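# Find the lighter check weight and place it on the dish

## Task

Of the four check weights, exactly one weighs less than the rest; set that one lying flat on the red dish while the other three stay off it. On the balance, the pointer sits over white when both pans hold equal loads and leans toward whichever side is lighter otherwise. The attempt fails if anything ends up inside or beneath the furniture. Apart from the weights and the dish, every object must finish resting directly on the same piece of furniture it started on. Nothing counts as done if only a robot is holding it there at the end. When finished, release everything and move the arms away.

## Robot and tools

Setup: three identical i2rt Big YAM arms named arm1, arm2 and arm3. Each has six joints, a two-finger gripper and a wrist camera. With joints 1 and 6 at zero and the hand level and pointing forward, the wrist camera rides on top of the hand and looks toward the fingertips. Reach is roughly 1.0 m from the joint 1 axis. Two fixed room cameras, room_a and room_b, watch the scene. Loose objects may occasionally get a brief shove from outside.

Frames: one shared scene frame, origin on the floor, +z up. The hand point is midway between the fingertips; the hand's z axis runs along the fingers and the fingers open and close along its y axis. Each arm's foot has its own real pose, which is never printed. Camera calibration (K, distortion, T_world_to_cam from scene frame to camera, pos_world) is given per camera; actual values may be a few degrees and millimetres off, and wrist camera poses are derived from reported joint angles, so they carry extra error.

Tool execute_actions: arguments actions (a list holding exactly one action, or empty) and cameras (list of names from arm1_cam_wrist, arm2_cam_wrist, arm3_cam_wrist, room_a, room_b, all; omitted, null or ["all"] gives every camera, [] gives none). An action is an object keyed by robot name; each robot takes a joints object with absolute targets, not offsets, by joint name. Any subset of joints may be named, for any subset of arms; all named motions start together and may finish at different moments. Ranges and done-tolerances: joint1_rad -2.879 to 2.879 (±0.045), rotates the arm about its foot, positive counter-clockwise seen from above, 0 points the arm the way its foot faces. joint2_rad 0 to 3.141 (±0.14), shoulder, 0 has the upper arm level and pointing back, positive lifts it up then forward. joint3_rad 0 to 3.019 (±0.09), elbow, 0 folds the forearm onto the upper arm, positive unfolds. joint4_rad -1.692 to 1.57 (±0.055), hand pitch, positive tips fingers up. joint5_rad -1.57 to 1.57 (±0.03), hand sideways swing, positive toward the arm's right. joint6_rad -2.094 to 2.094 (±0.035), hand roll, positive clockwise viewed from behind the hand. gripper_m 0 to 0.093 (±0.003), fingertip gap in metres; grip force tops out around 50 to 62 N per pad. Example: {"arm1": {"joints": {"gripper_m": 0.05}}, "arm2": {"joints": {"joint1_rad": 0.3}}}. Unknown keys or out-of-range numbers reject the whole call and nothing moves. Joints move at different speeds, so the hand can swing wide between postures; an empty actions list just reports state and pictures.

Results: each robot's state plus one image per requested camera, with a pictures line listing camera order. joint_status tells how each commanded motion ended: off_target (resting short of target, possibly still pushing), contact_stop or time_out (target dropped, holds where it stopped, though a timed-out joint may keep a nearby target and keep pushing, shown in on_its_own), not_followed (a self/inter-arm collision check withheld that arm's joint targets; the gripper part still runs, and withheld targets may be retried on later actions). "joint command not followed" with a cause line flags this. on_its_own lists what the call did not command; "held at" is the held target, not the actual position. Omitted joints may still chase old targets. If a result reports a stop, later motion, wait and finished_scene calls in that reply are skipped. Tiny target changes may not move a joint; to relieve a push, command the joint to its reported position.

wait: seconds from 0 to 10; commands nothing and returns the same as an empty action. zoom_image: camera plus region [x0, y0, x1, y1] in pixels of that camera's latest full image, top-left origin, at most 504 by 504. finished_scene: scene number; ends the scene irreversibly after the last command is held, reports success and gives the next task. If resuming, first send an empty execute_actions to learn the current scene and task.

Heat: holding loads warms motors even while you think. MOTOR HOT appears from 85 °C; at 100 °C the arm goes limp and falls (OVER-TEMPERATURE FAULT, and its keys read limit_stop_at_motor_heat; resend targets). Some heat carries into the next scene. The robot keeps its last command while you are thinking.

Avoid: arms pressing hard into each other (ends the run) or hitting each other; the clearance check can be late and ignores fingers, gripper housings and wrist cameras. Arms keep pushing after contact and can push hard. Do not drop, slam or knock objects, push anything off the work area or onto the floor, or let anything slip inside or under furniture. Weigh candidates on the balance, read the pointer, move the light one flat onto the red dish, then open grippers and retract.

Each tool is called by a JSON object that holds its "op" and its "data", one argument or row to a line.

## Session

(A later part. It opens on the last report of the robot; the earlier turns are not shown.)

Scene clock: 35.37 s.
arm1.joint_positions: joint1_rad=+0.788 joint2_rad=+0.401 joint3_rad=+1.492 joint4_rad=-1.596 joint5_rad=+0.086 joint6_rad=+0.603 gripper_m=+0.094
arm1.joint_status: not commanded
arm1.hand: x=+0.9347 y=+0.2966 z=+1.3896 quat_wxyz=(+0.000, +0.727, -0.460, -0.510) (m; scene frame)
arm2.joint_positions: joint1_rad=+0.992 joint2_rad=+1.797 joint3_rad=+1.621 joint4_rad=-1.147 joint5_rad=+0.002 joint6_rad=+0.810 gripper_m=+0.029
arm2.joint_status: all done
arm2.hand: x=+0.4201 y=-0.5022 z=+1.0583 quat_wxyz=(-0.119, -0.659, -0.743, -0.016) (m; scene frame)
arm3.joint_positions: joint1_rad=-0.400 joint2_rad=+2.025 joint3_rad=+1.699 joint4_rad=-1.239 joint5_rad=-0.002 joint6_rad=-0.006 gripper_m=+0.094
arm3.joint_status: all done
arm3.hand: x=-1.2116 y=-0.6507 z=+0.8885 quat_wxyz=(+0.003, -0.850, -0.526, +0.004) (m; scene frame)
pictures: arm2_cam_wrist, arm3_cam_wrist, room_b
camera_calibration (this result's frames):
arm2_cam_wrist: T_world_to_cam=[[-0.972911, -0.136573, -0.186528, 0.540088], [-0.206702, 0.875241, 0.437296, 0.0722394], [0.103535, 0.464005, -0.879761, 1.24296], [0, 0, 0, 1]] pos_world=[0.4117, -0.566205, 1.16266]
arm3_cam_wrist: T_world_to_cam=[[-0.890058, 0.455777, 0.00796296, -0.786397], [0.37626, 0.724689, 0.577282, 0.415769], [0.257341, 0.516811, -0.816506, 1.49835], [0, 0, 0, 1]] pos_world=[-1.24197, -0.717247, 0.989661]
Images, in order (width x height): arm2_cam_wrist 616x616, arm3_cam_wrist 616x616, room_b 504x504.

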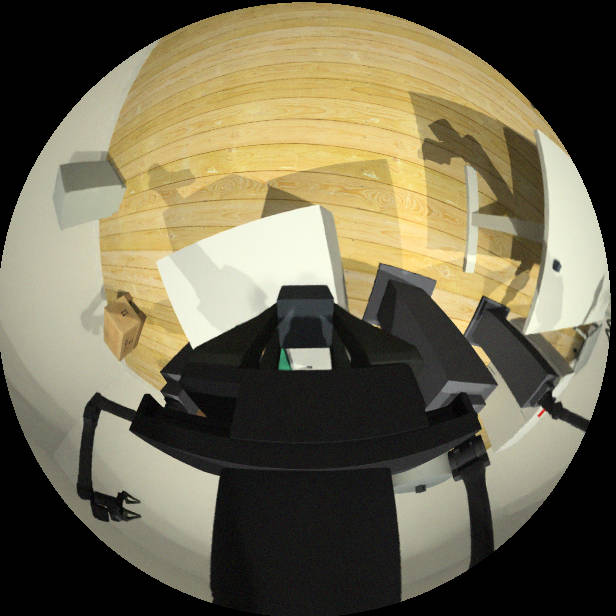

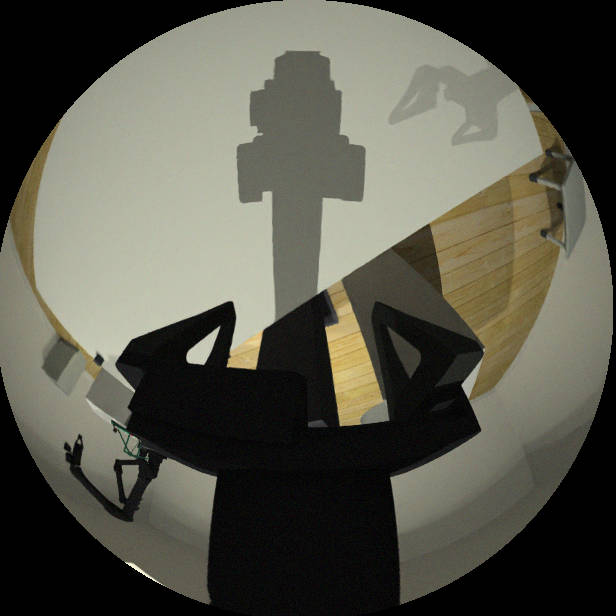

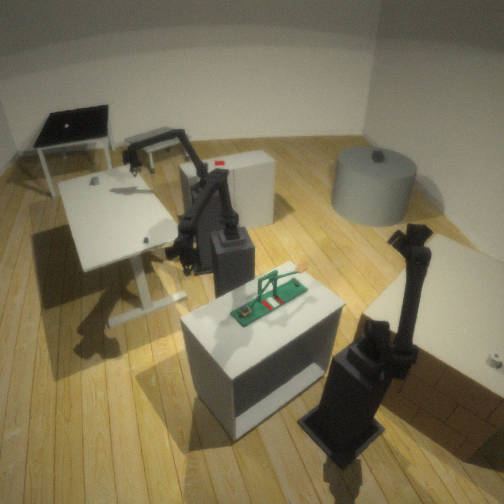

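{"op": "execute_actions", "data": {
  "actions": [
    {"arm2": {"joints": {"joint1_rad": -0.71, "joint2_rad": 2.216, "joint3_rad": 1.621, "joint4_rad": -0.765, "joint6_rad": -0.01}}, "arm3": {"joints": {"joint1_rad": 0.29}}}
  ],
  "cameras": ["arm2_cam_wrist", "arm3_cam_wrist", "room_a", "room_b"]
}}

Scene clock: 39.40 s.
arm1.joint_positions: joint1_rad=+0.788 joint2_rad=+0.401 joint3_rad=+1.492 joint4_rad=-1.596 joint5_rad=+0.086 joint6_rad=+0.603 gripper_m=+0.094
arm1.joint_status: not commanded
arm1.hand: x=+0.9347 y=+0.2966 z=+1.3896 quat_wxyz=(+0.000, +0.727, -0.460, -0.510) (m; scene frame)
arm2.joint_positions: joint1_rad=-0.718 joint2_rad=+2.241 joint3_rad=+1.618 joint4_rad=-0.759 joint5_rad=+0.002 joint6_rad=+0.000 gripper_m=+0.029
arm2.joint_status: all done
arm2.hand: x=-0.5358 y=-0.6098 z=+0.7957 quat_wxyz=(-0.030, -0.919, -0.385, +0.083) (m; scene frame)
arm3.joint_positions: joint1_rad=+0.284 joint2_rad=+2.025 joint3_rad=+1.699 joint4_rad=-1.239 joint5_rad=-0.002 joint6_rad=-0.006 gripper_m=+0.094
arm3.joint_status: all done
arm3.hand: x=-0.8047 y=-0.7024 z=+0.8845 quat_wxyz=(+0.003, -0.625, -0.781, +0.002) (m; scene frame)
pictures: arm2_cam_wrist, arm3_cam_wrist, room_a, room_b
camera_calibration (this result's frames):
arm2_cam_wrist: T_world_to_cam=[[-0.716117, 0.697969, 0.00404807, 0.0412308], [0.63134, 0.645261, 0.430173, 0.398139], [0.297635, 0.31061, -0.902738, 1.18954], [0, 0, 0, 1]] pos_world=[-0.575884, -0.655164, 0.902409]
arm3_cam_wrist: T_world_to_cam=[[-0.978025, -0.208425, 0.00504517, -0.935429], [-0.16652, 0.795491, 0.582636, -0.0892805], [-0.12545, 0.568993, -0.812718, 1.1424], [0, 0, 0, 1]] pos_world=[-0.786427, -0.773961, 0.985183]
Images, in order (width x height): arm2_cam_wrist 616x616, arm3_cam_wrist 616x616, room_a 504x504, room_b 504x504.

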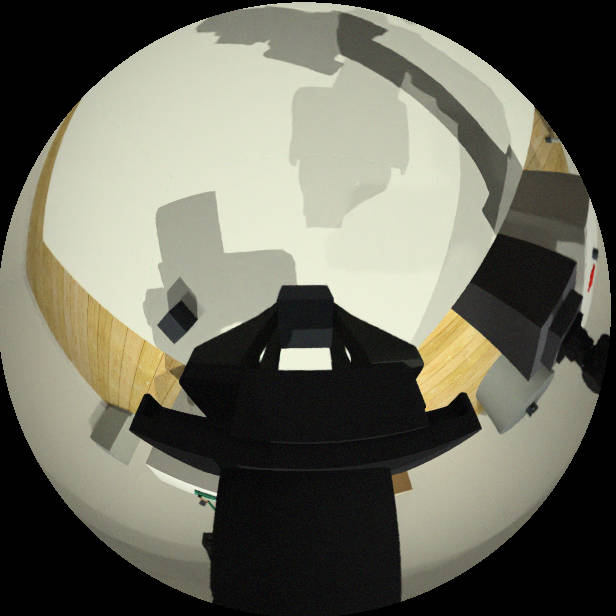

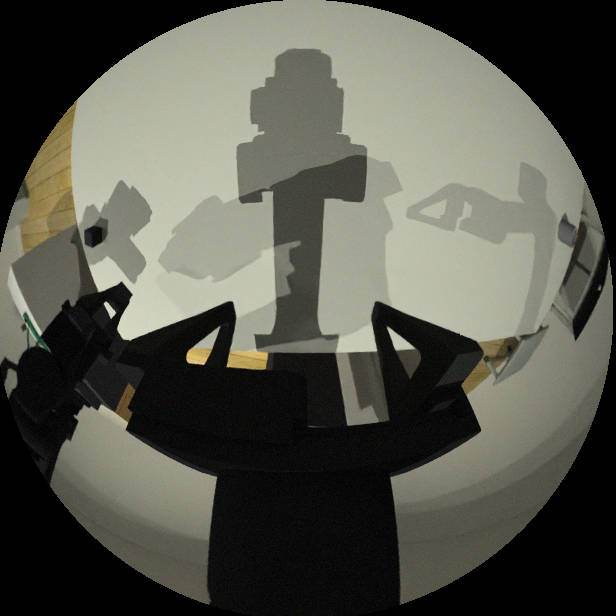

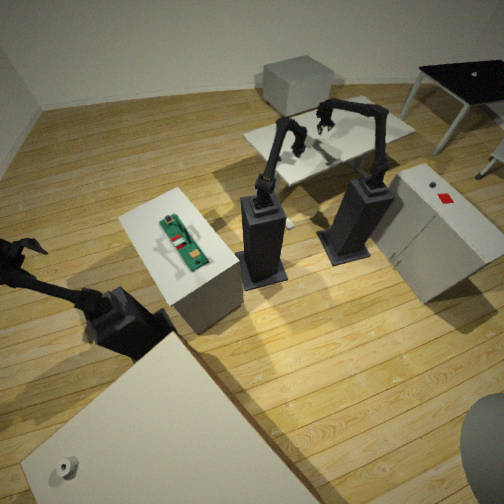

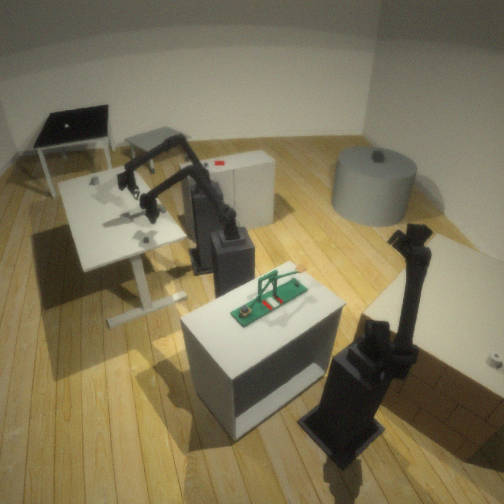

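{"op": "zoom_image", "data": {
  "camera": "arm2_cam_wrist",
  "region": [140, 270, 230, 360]
}}

{"op": "zoom_image", "data": {
  "camera": "arm3_cam_wrist",
  "region": [60, 200, 180, 320]
}}

Region (140, 270, 230, 360) of arm2_cam_wrist's 616x616 image, scaled by 5.600, with more detail than that image has.

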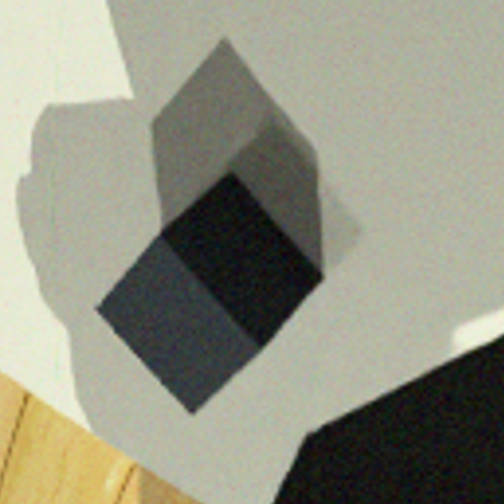

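Region (60, 200, 180, 320) of arm3_cam_wrist's 616x616 image, scaled by 4.200, with more detail than that image has.

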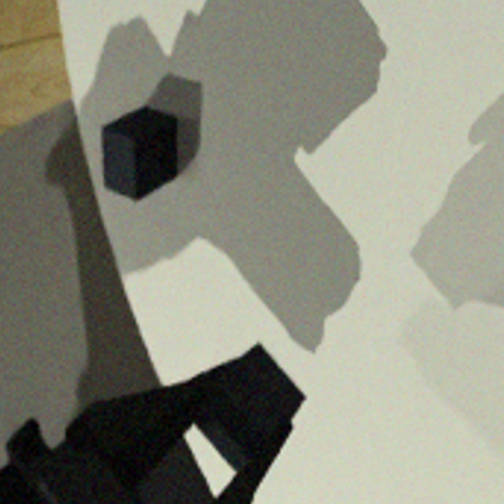

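{"op": "zoom_image", "data": {
  "camera": "arm2_cam_wrist",
  "region": [250, 150, 420, 320]
}}

Region (250, 150, 420, 320) of arm2_cam_wrist's 616x616 image, scaled by 2.965, with more detail than that image has.

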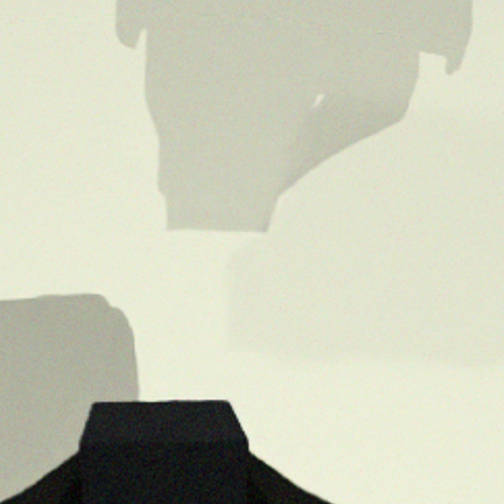

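{"op": "execute_actions", "data": {
  "actions": [
    {"arm2": {"joints": {"joint2_rad": 2.372, "joint4_rad": -0.603}}, "arm3": {"joints": {"joint6_rad": -0.135, "gripper_m": 0.07}}}
  ],
  "cameras": ["arm2_cam_wrist", "arm3_cam_wrist", "room_b"]
}}

Scene clock: 45.47 s.
arm1.joint_positions: joint1_rad=+0.788 joint2_rad=+0.401 joint3_rad=+1.492 joint4_rad=-1.596 joint5_rad=+0.086 joint6_rad=+0.603 gripper_m=+0.094
arm1.joint_status: not commanded
arm1.hand: x=+0.9347 y=+0.2966 z=+1.3896 quat_wxyz=(+0.000, +0.727, -0.460, -0.510) (m; scene frame)
arm2.joint_positions: joint1_rad=-0.718 joint2_rad=+2.349 joint3_rad=+1.618 joint4_rad=-0.609 joint5_rad=+0.001 joint6_rad=+0.000 gripper_m=+0.029
arm2.joint_status: all done
arm2.hand: x=-0.5425 y=-0.6161 z=+0.7330 quat_wxyz=(-0.038, -0.917, -0.385, +0.102) (m; scene frame)
arm3.joint_positions: joint1_rad=+0.284 joint2_rad=+2.025 joint3_rad=+1.699 joint4_rad=-1.239 joint5_rad=-0.002 joint6_rad=-0.126 gripper_m=+0.070
arm3.joint_status: all done
arm3.hand: x=-0.8047 y=-0.7024 z=+0.8845 quat_wxyz=(+0.003, -0.577, -0.817, +0.001) (m; scene frame)
pictures: arm2_cam_wrist, arm3_cam_wrist, room_b
camera_calibration (this result's frames):
arm2_cam_wrist: T_world_to_cam=[[-0.716594, 0.697481, 0.00356741, 0.0408916], [0.642582, 0.658184, 0.392278, 0.475214], [0.271259, 0.283397, -0.91984, 1.11834], [0, 0, 0, 1]] pos_world=[-0.57942, -0.658233, 0.84213]
arm3_cam_wrist: T_world_to_cam=[[-0.946112, -0.323805, 0.00474839, -0.990531], [-0.260418, 0.769459, 0.583194, -0.183623], [-0.192495, 0.550531, -0.812319, 1.07512], [0, 0, 0, 1]] pos_world=[-0.778017, -0.771336, 0.985133]
Images, in order (width x height): arm2_cam_wrist 616x616, arm3_cam_wrist 616x616, room_b 504x504.

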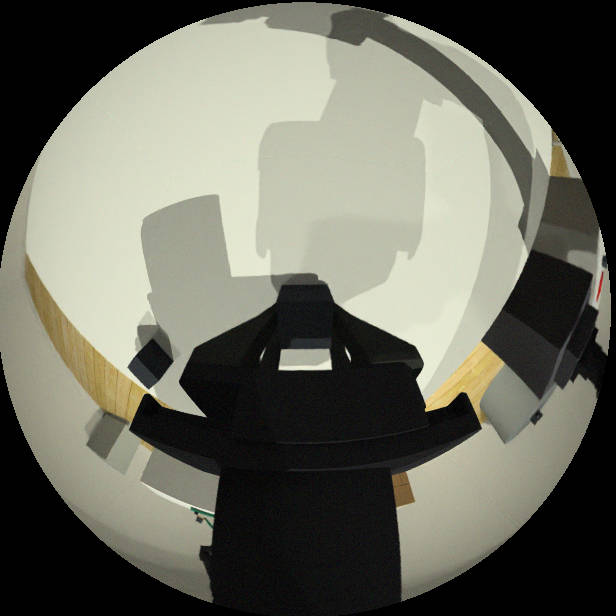

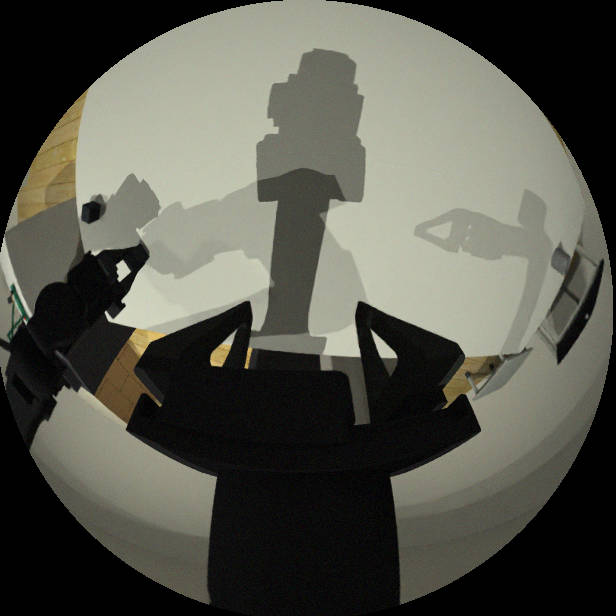

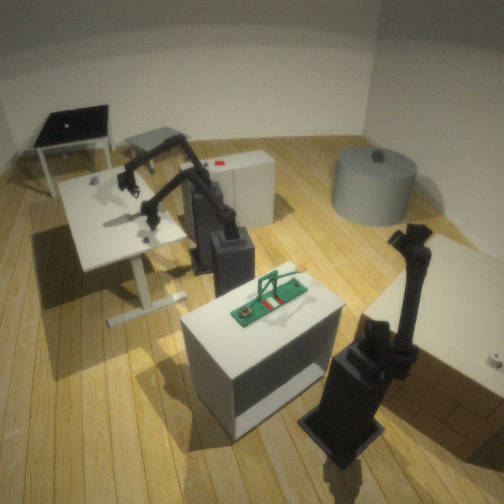

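{"op": "zoom_image", "data": {
  "camera": "arm2_cam_wrist",
  "region": [250, 250, 370, 350]
}}

{"op": "zoom_image", "data": {
  "camera": "arm3_cam_wrist",
  "region": [90, 220, 180, 300]
}}

Region (250, 250, 370, 350) of arm2_cam_wrist's 616x616 image, scaled by 4.200, with more detail than that image has.

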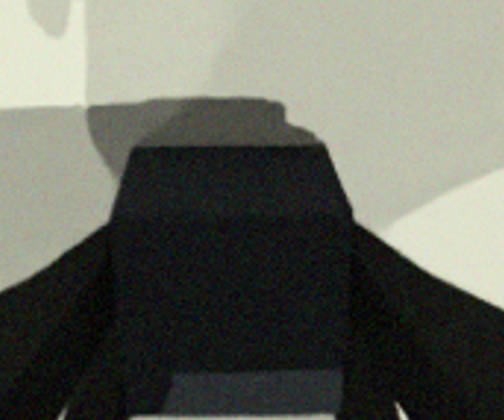

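Region (90, 220, 180, 300) of arm3_cam_wrist's 616x616 image, scaled by 5.600, with more detail than that image has.

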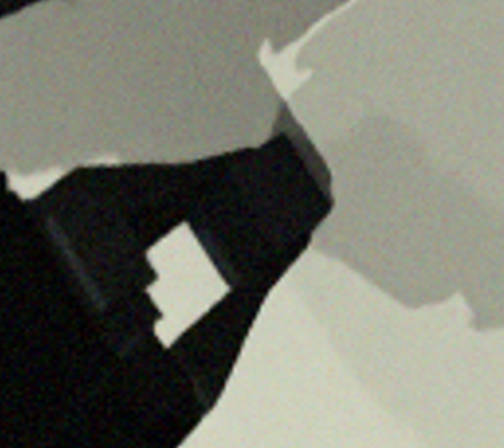

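{"op": "execute_actions", "data": {
  "actions": [
    {"arm2": {"joints": {"gripper_m": 0.065}}, "arm3": {"joints": {"joint1_rad": 0.08, "joint2_rad": 2.2, "joint3_rad": 1.777, "joint4_rad": -1.118}}}
  ],
  "cameras": ["arm2_cam_wrist", "arm3_cam_wrist", "room_b"]
}}

Scene clock: 51.13 s.
arm1.joint_positions: joint1_rad=+0.788 joint2_rad=+0.401 joint3_rad=+1.492 joint4_rad=-1.596 joint5_rad=+0.086 joint6_rad=+0.603 gripper_m=+0.094
arm1.joint_status: not commanded
arm1.hand: x=+0.9347 y=+0.2966 z=+1.3896 quat_wxyz=(+0.000, +0.727, -0.460, -0.510) (m; scene frame)
arm2.joint_positions: joint1_rad=-0.718 joint2_rad=+2.349 joint3_rad=+1.618 joint4_rad=-0.609 joint5_rad=+0.001 joint6_rad=-0.001 gripper_m=+0.065
arm2.joint_status: all done
arm2.hand: x=-0.5425 y=-0.6161 z=+0.7330 quat_wxyz=(-0.038, -0.916, -0.385, +0.102) (m; scene frame)
arm3.joint_positions: joint1_rad=+0.086 joint2_rad=+2.192 joint3_rad=+1.756 joint4_rad=-1.125 joint5_rad=+0.001 joint6_rad=-0.128 gripper_m=+0.070
arm3.joint_status: all done
arm3.hand: x=-0.9253 y=-0.7499 z=+0.8043 quat_wxyz=(+0.003, -0.654, -0.757, +0.005) (m; scene frame)
pictures: arm2_cam_wrist, arm3_cam_wrist, room_b
camera_calibration (this result's frames):
arm2_cam_wrist: T_world_to_cam=[[-0.716854, 0.697214, 0.00365015, 0.0405256], [0.642359, 0.6584, 0.392282, 0.475223], [0.271101, 0.283553, -0.919838, 1.11835], [0, 0, 0, 1]] pos_world=[-0.579398, -0.658253, 0.84213]
arm3_cam_wrist: T_world_to_cam=[[-0.99098, -0.133653, 0.00975242, -1.02258], [-0.103392, 0.808846, 0.578859, 0.0465978], [-0.0852544, 0.572629, -0.815369, 1.13113], [0, 0, 0, 1]] pos_world=[-0.912105, -0.822078, 0.905285]
Images, in order (width x height): arm2_cam_wrist 616x616, arm3_cam_wrist 616x616, room_b 504x504.

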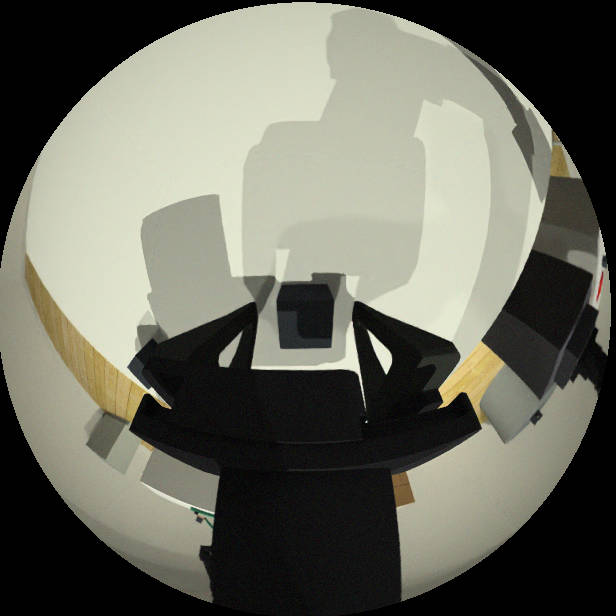

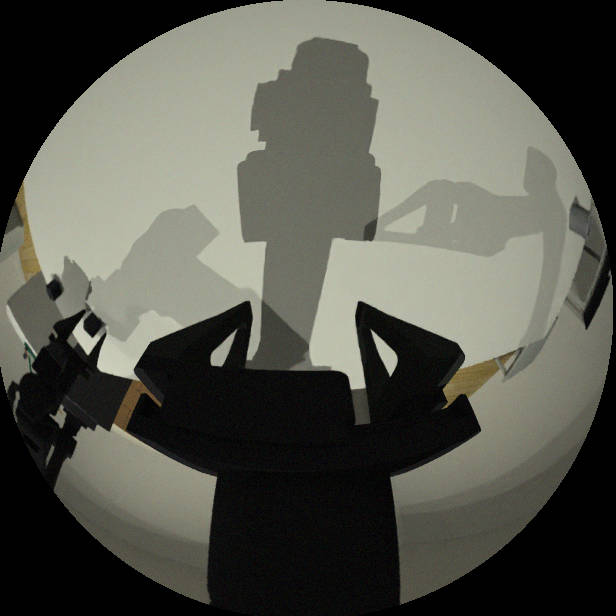

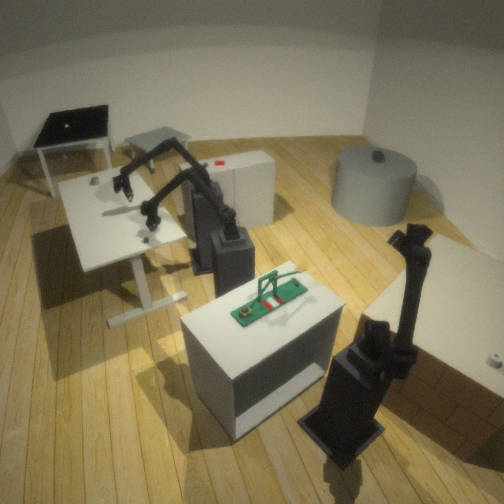

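{"op": "zoom_image", "data": {
  "camera": "arm3_cam_wrist",
  "region": [50, 280, 140, 360]
}}

{"op": "zoom_image", "data": {
  "camera": "arm2_cam_wrist",
  "region": [240, 260, 370, 370]
}}

Region (50, 280, 140, 360) of arm3_cam_wrist's 616x616 image, scaled by 5.600, with more detail than that image has.

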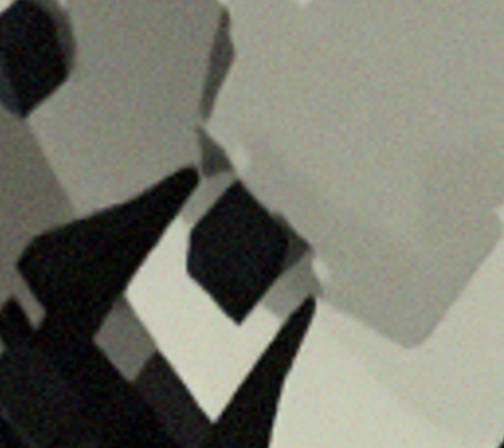

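Region (240, 260, 370, 370) of arm2_cam_wrist's 616x616 image, scaled by 3.877, with more detail than that image has; it fills the top 426 rows of this view, and the rest is white.

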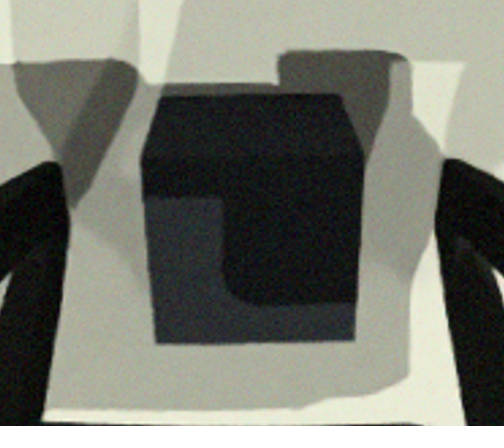

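{"op": "execute_actions", "data": {
  "actions": [
    {"arm2": {"joints": {"joint2_rad": 1.45, "joint3_rad": 0.72}}, "arm3": {"joints": {"joint1_rad": 0.722}}}
  ],
  "cameras": ["arm3_cam_wrist", "room_a", "room_b"]
}}

Scene clock: 53.63 s.
arm1.joint_positions: joint1_rad=+0.788 joint2_rad=+0.401 joint3_rad=+1.492 joint4_rad=-1.596 joint5_rad=+0.086 joint6_rad=+0.603 gripper_m=+0.094
arm1.joint_status: not commanded
arm1.hand: x=+0.9347 y=+0.2966 z=+1.3896 quat_wxyz=(+0.000, +0.727, -0.460, -0.510) (m; scene frame)
arm2.joint_positions: joint1_rad=-0.718 joint2_rad=+1.467 joint3_rad=+0.718 joint4_rad=-0.603 joint5_rad=-0.001 joint6_rad=+0.000 gripper_m=+0.065
arm2.joint_status: all done
arm2.hand: x=-0.3369 y=-0.4092 z=+0.8922 quat_wxyz=(-0.037, -0.917, -0.385, +0.096) (m; scene frame)
arm3.joint_positions: joint1_rad=+0.719 joint2_rad=+2.192 joint3_rad=+1.756 joint4_rad=-1.120 joint5_rad=-0.001 joint6_rad=-0.130 gripper_m=+0.070
arm3.joint_status: all done
arm3.hand: x=-0.5444 y=-0.6193 z=+0.8016 quat_wxyz=(-0.001, -0.385, -0.923, +0.002) (m; scene frame)
pictures: arm3_cam_wrist, room_a, room_b
camera_calibration (this result's frames):
arm3_cam_wrist: T_world_to_cam=[[-0.718984, -0.695023, 0.00211933, -0.821102], [-0.566657, 0.587953, 0.577244, -0.405754], [-0.402444, 0.413829, -0.816569, 0.816543], [0, 0, 0, 1]] pos_world=[-0.49167, -0.670029, 0.902723]
Images, in order (width x height): arm3_cam_wrist 616x616, room_a 504x504, room_b 504x504.

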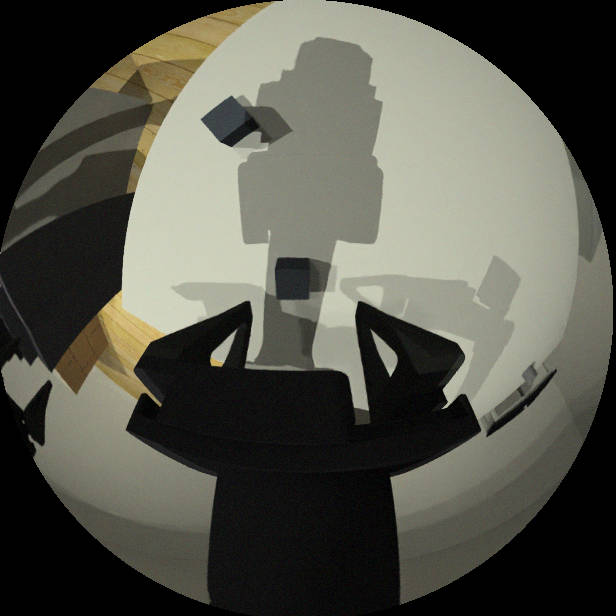

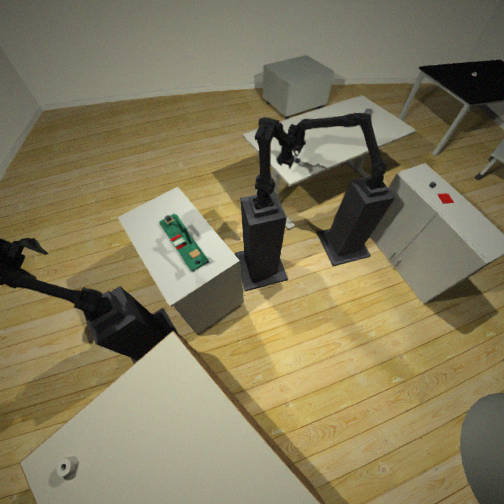

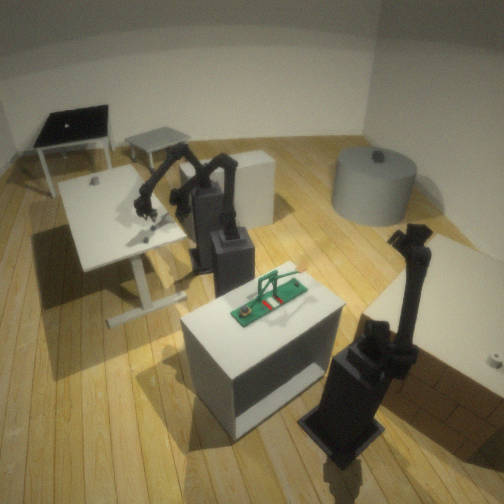

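{"op": "zoom_image", "data": {
  "camera": "arm3_cam_wrist",
  "region": [235, 240, 375, 340]
}}

Region (235, 240, 375, 340) of arm3_cam_wrist's 616x616 image, scaled by 3.600, with more detail than that image has; it fills the top 360 rows of this view, and the rest is white.

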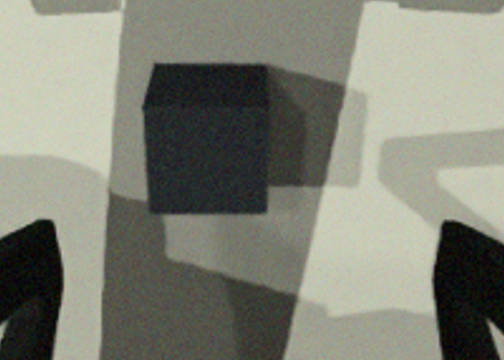

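{"op": "execute_actions", "data": {
  "actions": [
    {"arm3": {"joints": {"joint1_rad": 0.744, "joint2_rad": 2.289, "joint3_rad": 1.70, "joint4_rad": -0.972}}}
  ],
  "cameras": ["arm3_cam_wrist", "arm2_cam_wrist"]
}}

Scene clock: 56.83 s.
arm1.joint_positions: joint1_rad=+0.788 joint2_rad=+0.401 joint3_rad=+1.492 joint4_rad=-1.596 joint5_rad=+0.086 joint6_rad=+0.603 gripper_m=+0.094
arm1.joint_status: not commanded
arm1.hand: x=+0.9347 y=+0.2966 z=+1.3896 quat_wxyz=(+0.000, +0.727, -0.460, -0.510) (m; scene frame)
arm2.joint_positions: joint1_rad=-0.718 joint2_rad=+1.467 joint3_rad=+0.718 joint4_rad=-0.603 joint5_rad=-0.001 joint6_rad=+0.000 gripper_m=+0.065
arm2.joint_status: not commanded
arm2.hand: x=-0.3369 y=-0.4092 z=+0.8922 quat_wxyz=(-0.037, -0.917, -0.385, +0.096) (m; scene frame)
arm3.joint_positions: joint1_rad=+0.743 joint2_rad=+2.267 joint3_rad=+1.697 joint4_rad=-0.981 joint5_rad=-0.001 joint6_rad=-0.130 gripper_m=+0.070
arm3.joint_status: all done
arm3.hand: x=-0.5351 y=-0.6060 z=+0.7352 quat_wxyz=(-0.004, -0.374, -0.927, +0.003) (m; scene frame)
pictures: arm2_cam_wrist, arm3_cam_wrist
camera_calibration (this result's frames):
arm2_cam_wrist: T_world_to_cam=[[-0.716833, 0.697243, 0.00163612, 0.0448601], [0.638232, 0.655215, 0.404171, 0.131189], [0.280734, 0.290767, -0.914682, 1.15205], [0, 0, 0, 1]] pos_world=[-0.37499, -0.452213, 1.00066]
arm3_cam_wrist: T_world_to_cam=[[-0.701798, -0.712372, 0.0024505, -0.806598], [-0.58271, 0.576033, 0.573266, -0.382902], [-0.40979, 0.400889, -0.819365, 0.750871], [0, 0, 0, 1]] pos_world=[-0.48149, -0.655049, 0.836719]
Images, in order (width x height): arm2_cam_wrist 616x616, arm3_cam_wrist 616x616.

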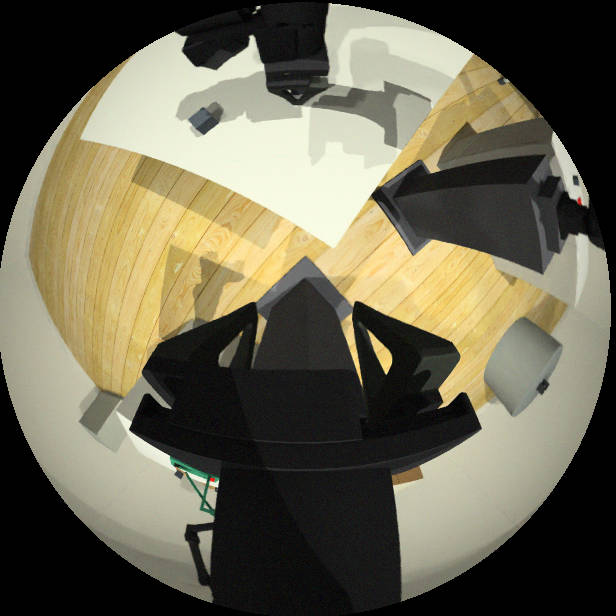

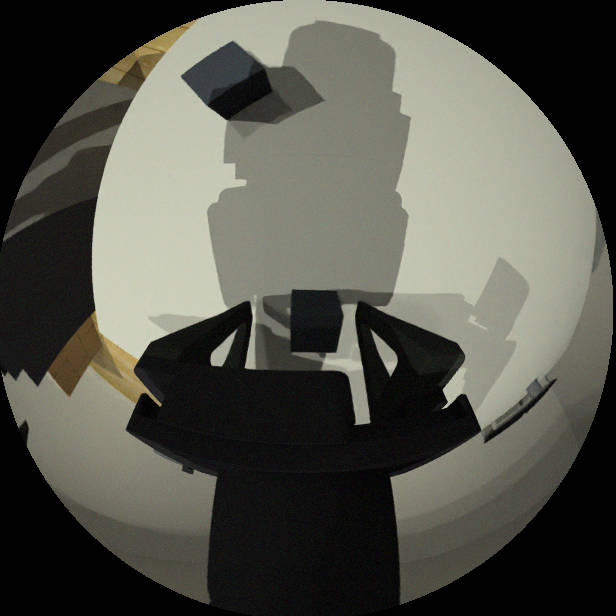

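{"op": "zoom_image", "data": {
  "camera": "arm3_cam_wrist",
  "region": [230, 270, 390, 380]
}}

Region (230, 270, 390, 380) of arm3_cam_wrist's 616x616 image, scaled by 3.150, with more detail than that image has; it fills the top 346 rows of this view, and the rest is white.

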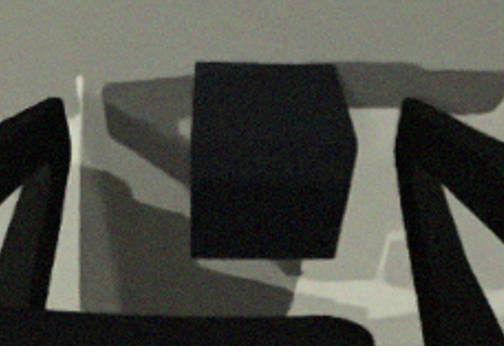

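{"op": "execute_actions", "data": {
  "actions": [
    {"arm3": {"joints": {"gripper_m": 0.015}}}
  ],
  "cameras": ["arm3_cam_wrist"]
}}

Scene clock: 57.97 s.
arm1.joint_positions: joint1_rad=+0.788 joint2_rad=+0.401 joint3_rad=+1.492 joint4_rad=-1.596 joint5_rad=+0.086 joint6_rad=+0.603 gripper_m=+0.094
arm1.joint_status: not commanded
arm1.hand: x=+0.9347 y=+0.2966 z=+1.3896 quat_wxyz=(+0.000, +0.727, -0.460, -0.510) (m; scene frame)
arm2.joint_positions: joint1_rad=-0.718 joint2_rad=+1.467 joint3_rad=+0.718 joint4_rad=-0.603 joint5_rad=-0.001 joint6_rad=+0.000 gripper_m=+0.065
arm2.joint_status: not commanded
arm2.hand: x=-0.3369 y=-0.4092 z=+0.8922 quat_wxyz=(-0.037, -0.917, -0.385, +0.096) (m; scene frame)
arm3.joint_positions: joint1_rad=+0.743 joint2_rad=+2.267 joint3_rad=+1.697 joint4_rad=-0.980 joint5_rad=+0.000 joint6_rad=-0.130 gripper_m=+0.029
arm3.joint_status: gripper_m off_target (ended at +0.029, target +0.015)
arm3.hand: x=-0.5351 y=-0.6064 z=+0.7352 quat_wxyz=(-0.004, -0.374, -0.927, +0.004) (m; scene frame)
pictures: arm3_cam_wrist
camera_calibration (this result's frames):
arm3_cam_wrist: T_world_to_cam=[[-0.701803, -0.712361, 0.00372192, -0.807758], [-0.582603, 0.576959, 0.572443, -0.38147], [-0.409934, 0.399574, -0.819936, 0.750565], [0, 0, 0, 1]] pos_world=[-0.48145, -0.655229, 0.836791]
Images, in order (width x height): arm3_cam_wrist 616x616.

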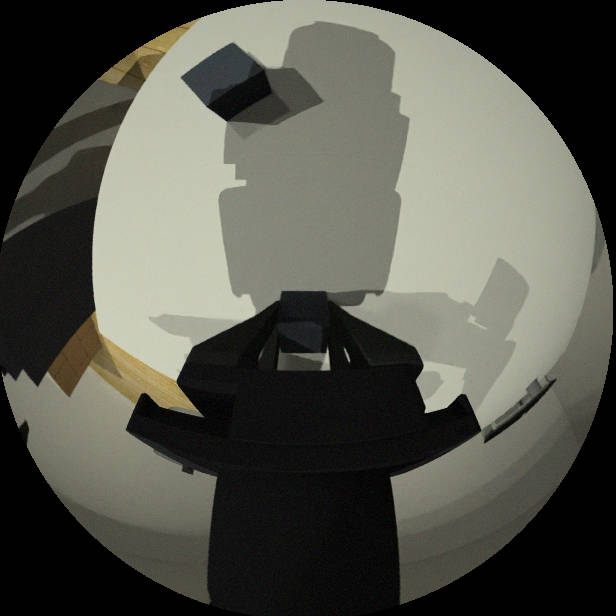

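{"op": "execute_actions", "data": {
  "actions": [
    {"arm3": {"joints": {"joint1_rad": -1.953, "joint2_rad": 1.975, "joint3_rad": 1.441, "joint4_rad": -0.932, "joint6_rad": -0.205}}}
  ],
  "cameras": ["arm3_cam_wrist", "room_a"]
}}

Scene clock: 61.33 s.
arm1.joint_positions: joint1_rad=+0.788 joint2_rad=+0.401 joint3_rad=+1.492 joint4_rad=-1.596 joint5_rad=+0.086 joint6_rad=+0.603 gripper_m=+0.094
arm1.joint_status: not commanded
arm1.hand: x=+0.9347 y=+0.2966 z=+1.3896 quat_wxyz=(+0.000, +0.727, -0.460, -0.510) (m; scene frame)
arm2.joint_positions: joint1_rad=-0.718 joint2_rad=+1.467 joint3_rad=+0.718 joint4_rad=-0.603 joint5_rad=-0.001 joint6_rad=+0.000 gripper_m=+0.065
arm2.joint_status: not commanded
arm2.hand: x=-0.3369 y=-0.4092 z=+0.8922 quat_wxyz=(-0.037, -0.917, -0.385, +0.096) (m; scene frame)
arm3.joint_positions: joint1_rad=-1.957 joint2_rad=+1.969 joint3_rad=+1.443 joint4_rad=-0.927 joint5_rad=+0.002 joint6_rad=-0.197 gripper_m=+0.029
arm3.joint_status: all done
arm3.hand: x=-1.4659 y=+0.1559 z=+0.8397 quat_wxyz=(+0.022, -0.990, +0.128, +0.060) (m; scene frame)
pictures: arm3_cam_wrist, room_a
camera_calibration (this result's frames):
arm3_cam_wrist: T_world_to_cam=[[0.267541, 0.963206, 0.0256327, 0.222961], [0.844852, -0.247292, 0.474418, 0.879988], [0.4633, -0.10527, -0.879927, 1.55922], [0, 0, 0, 1]] pos_world=[-1.5255, 0.166995, 0.948801]
Images, in order (width x height): arm3_cam_wrist 616x616, room_a 504x504.

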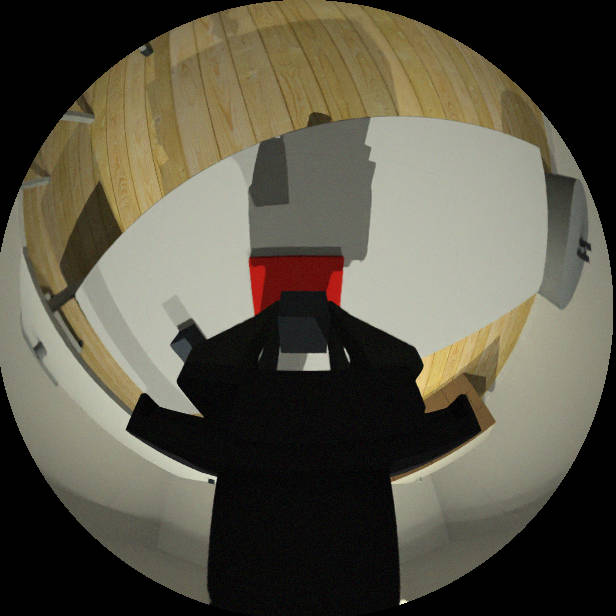

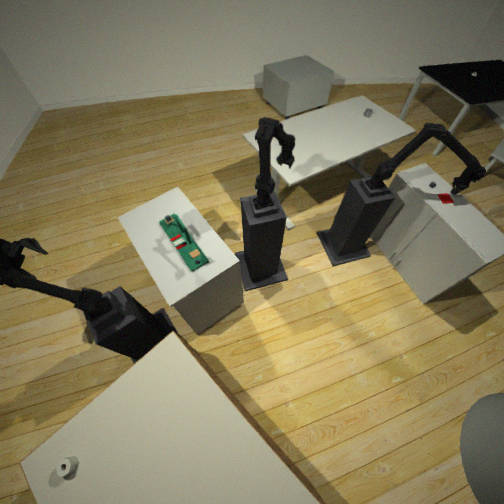

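{"op": "zoom_image", "data": {
  "camera": "arm3_cam_wrist",
  "region": [230, 230, 370, 360]
}}

Region (230, 230, 370, 360) of arm3_cam_wrist's 616x616 image, scaled by 3.600, with more detail than that image has; it fills the top 468 rows of this view, and the rest is white.

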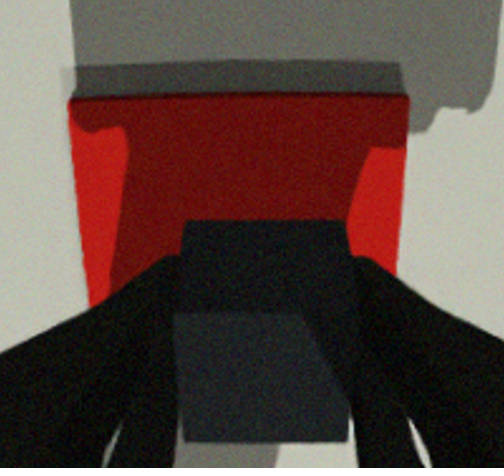

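{"op": "execute_actions", "data": {
  "actions": [
    {"arm3": {"joints": {"joint2_rad": 2.09}}}
  ],
  "cameras": ["arm3_cam_wrist", "room_a"]
}}

Scene clock: 63.17 s.
arm1.joint_positions: joint1_rad=+0.788 joint2_rad=+0.401 joint3_rad=+1.492 joint4_rad=-1.596 joint5_rad=+0.086 joint6_rad=+0.603 gripper_m=+0.094
arm1.joint_status: not commanded
arm1.hand: x=+0.9347 y=+0.2966 z=+1.3896 quat_wxyz=(+0.000, +0.727, -0.460, -0.510) (m; scene frame)
arm2.joint_positions: joint1_rad=-0.718 joint2_rad=+1.467 joint3_rad=+0.718 joint4_rad=-0.603 joint5_rad=-0.001 joint6_rad=+0.000 gripper_m=+0.065
arm2.joint_status: not commanded
arm2.hand: x=-0.3369 y=-0.4092 z=+0.8922 quat_wxyz=(-0.037, -0.917, -0.385, +0.096) (m; scene frame)
arm3.joint_positions: joint1_rad=-1.957 joint2_rad=+2.069 joint3_rad=+1.441 joint4_rad=-0.929 joint5_rad=+0.001 joint6_rad=-0.197 gripper_m=+0.029
arm3.joint_status: all done
arm3.hand: x=-1.4525 y=+0.1493 z=+0.7827 quat_wxyz=(+0.005, -0.992, +0.129, +0.011) (m; scene frame)
pictures: arm3_cam_wrist, room_a
camera_calibration (this result's frames):
arm3_cam_wrist: T_world_to_cam=[[0.266124, 0.963921, 0.00582669, 0.240558], [0.796683, -0.223347, 0.561616, 0.752263], [0.542655, -0.144818, -0.827377, 1.58227], [0, 0, 0, 1]] pos_world=[-1.52196, 0.165278, 0.88525]
Images, in order (width x height): arm3_cam_wrist 616x616, room_a 504x504.

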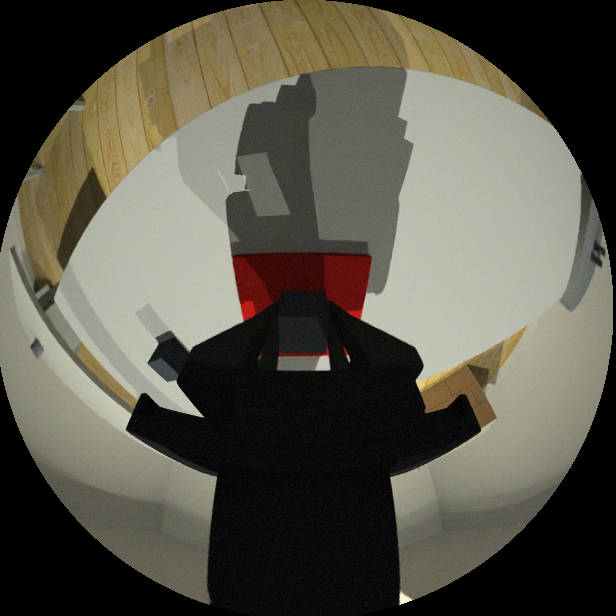

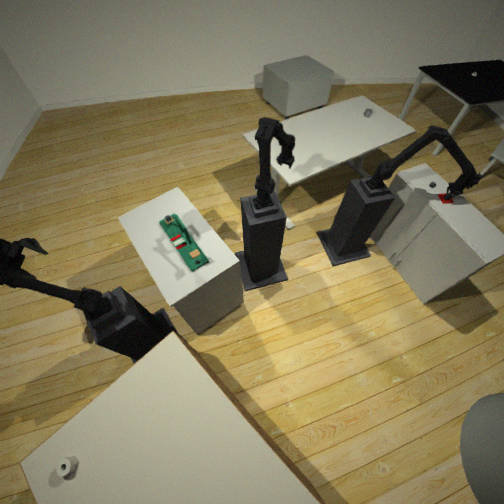

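{"op": "execute_actions", "data": {
  "actions": [
    {"arm3": {"joints": {"gripper_m": 0.06}}}
  ],
  "cameras": ["arm3_cam_wrist"]
}}

Scene clock: 63.90 s.
arm1.joint_positions: joint1_rad=+0.788 joint2_rad=+0.401 joint3_rad=+1.492 joint4_rad=-1.596 joint5_rad=+0.086 joint6_rad=+0.603 gripper_m=+0.094
arm1.joint_status: not commanded
arm1.hand: x=+0.9347 y=+0.2966 z=+1.3896 quat_wxyz=(+0.000, +0.727, -0.460, -0.510) (m; scene frame)
arm2.joint_positions: joint1_rad=-0.718 joint2_rad=+1.467 joint3_rad=+0.718 joint4_rad=-0.603 joint5_rad=-0.001 joint6_rad=+0.000 gripper_m=+0.065
arm2.joint_status: not commanded
arm2.hand: x=-0.3369 y=-0.4092 z=+0.8922 quat_wxyz=(-0.037, -0.917, -0.385, +0.096) (m; scene frame)
arm3.joint_positions: joint1_rad=-1.957 joint2_rad=+2.069 joint3_rad=+1.441 joint4_rad=-0.929 joint5_rad=+0.001 joint6_rad=-0.197 gripper_m=+0.060
arm3.joint_status: all done
arm3.hand: x=-1.4525 y=+0.1493 z=+0.7827 quat_wxyz=(+0.005, -0.992, +0.128, +0.011) (m; scene frame)
pictures: arm3_cam_wrist
camera_calibration (this result's frames):
arm3_cam_wrist: T_world_to_cam=[[0.265757, 0.964022, 0.00583565, 0.240002], [0.796765, -0.223048, 0.561618, 0.752337], [0.542714, -0.144604, -0.827376, 1.58232], [0, 0, 0, 1]] pos_world=[-1.52197, 0.165251, 0.88525]
Images, in order (width x height): arm3_cam_wrist 616x616.

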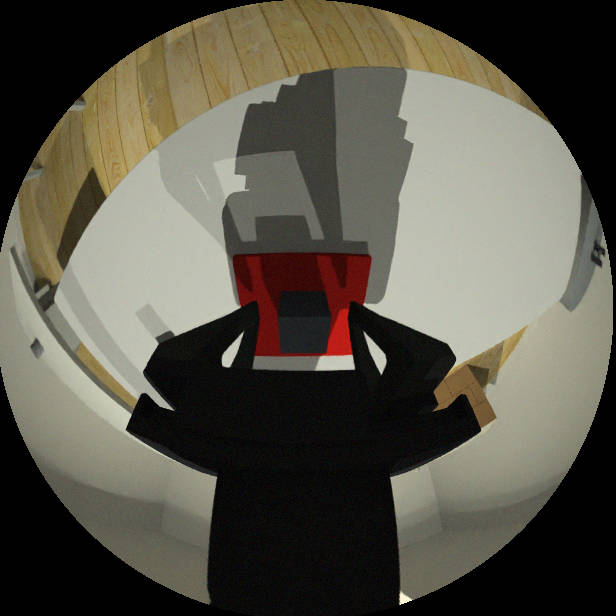

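Now lift clear.

{"op": "execute_actions", "data": {
  "actions": [
    {"arm3": {"joints": {"joint2_rad": 1.75}}}
  ],
  "cameras": ["arm3_cam_wrist", "room_a", "room_b"]
}}

Scene clock: 65.37 s.
arm1.joint_positions: joint1_rad=+0.788 joint2_rad=+0.401 joint3_rad=+1.492 joint4_rad=-1.596 joint5_rad=+0.086 joint6_rad=+0.603 gripper_m=+0.094
arm1.joint_status: not commanded
arm1.hand: x=+0.9347 y=+0.2966 z=+1.3896 quat_wxyz=(+0.000, +0.727, -0.460, -0.510) (m; scene frame)
arm2.joint_positions: joint1_rad=-0.718 joint2_rad=+1.467 joint3_rad=+0.718 joint4_rad=-0.603 joint5_rad=-0.001 joint6_rad=+0.000 gripper_m=+0.065
arm2.joint_status: not commanded
arm2.hand: x=-0.3369 y=-0.4092 z=+0.8922 quat_wxyz=(-0.037, -0.917, -0.385, +0.096) (m; scene frame)
arm3.joint_positions: joint1_rad=-1.957 joint2_rad=+1.722 joint3_rad=+1.429 joint4_rad=-0.929 joint5_rad=+0.001 joint6_rad=-0.197 gripper_m=+0.060
arm3.joint_status: all done
arm3.hand: x=-1.4695 y=+0.1574 z=+0.9760 quat_wxyz=(+0.058, -0.976, +0.126, +0.169) (m; scene frame)
pictures: arm3_cam_wrist, room_a, room_b
camera_calibration (this result's frames):
arm3_cam_wrist: T_world_to_cam=[[0.276398, 0.958751, 0.0663349, 0.19303], [0.922168, -0.284018, 0.262564, 1.14483], [0.270574, -0.0114001, -0.962632, 1.46367], [0, 0, 0, 1]] pos_world=[-1.50511, 0.15677, 1.09558]
Images, in order (width x height): arm3_cam_wrist 616x616, room_a 504x504, room_b 504x504.

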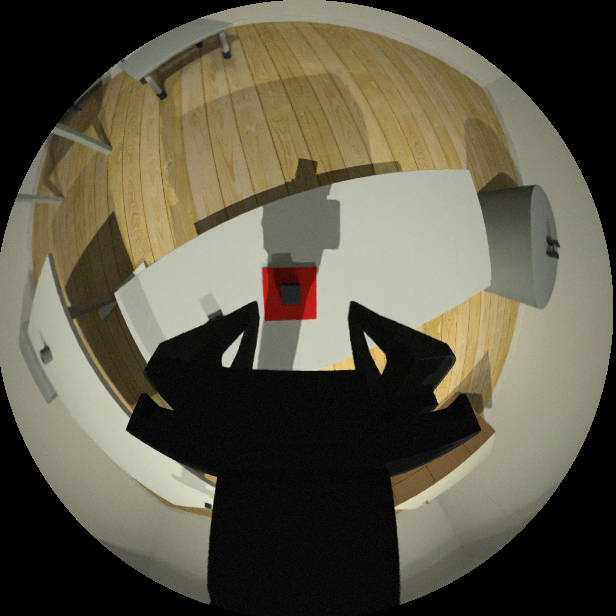

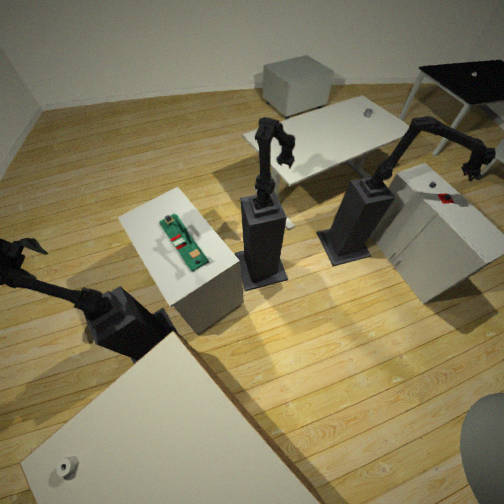

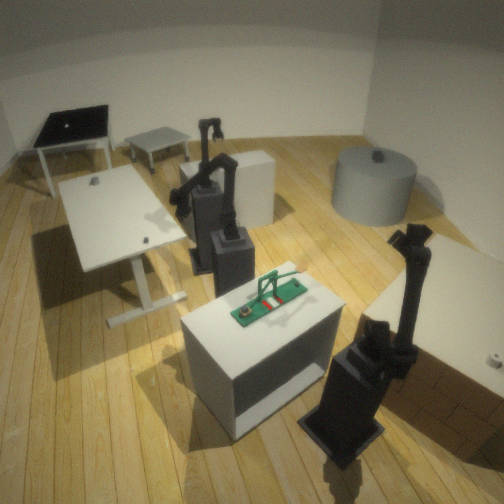

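The light weight sits centred and flat on the red dish, and all three arms are clear of it.

{"op": "finished_scene", "data": {
  "scene": 2
}}

The scene is finished: the task was done.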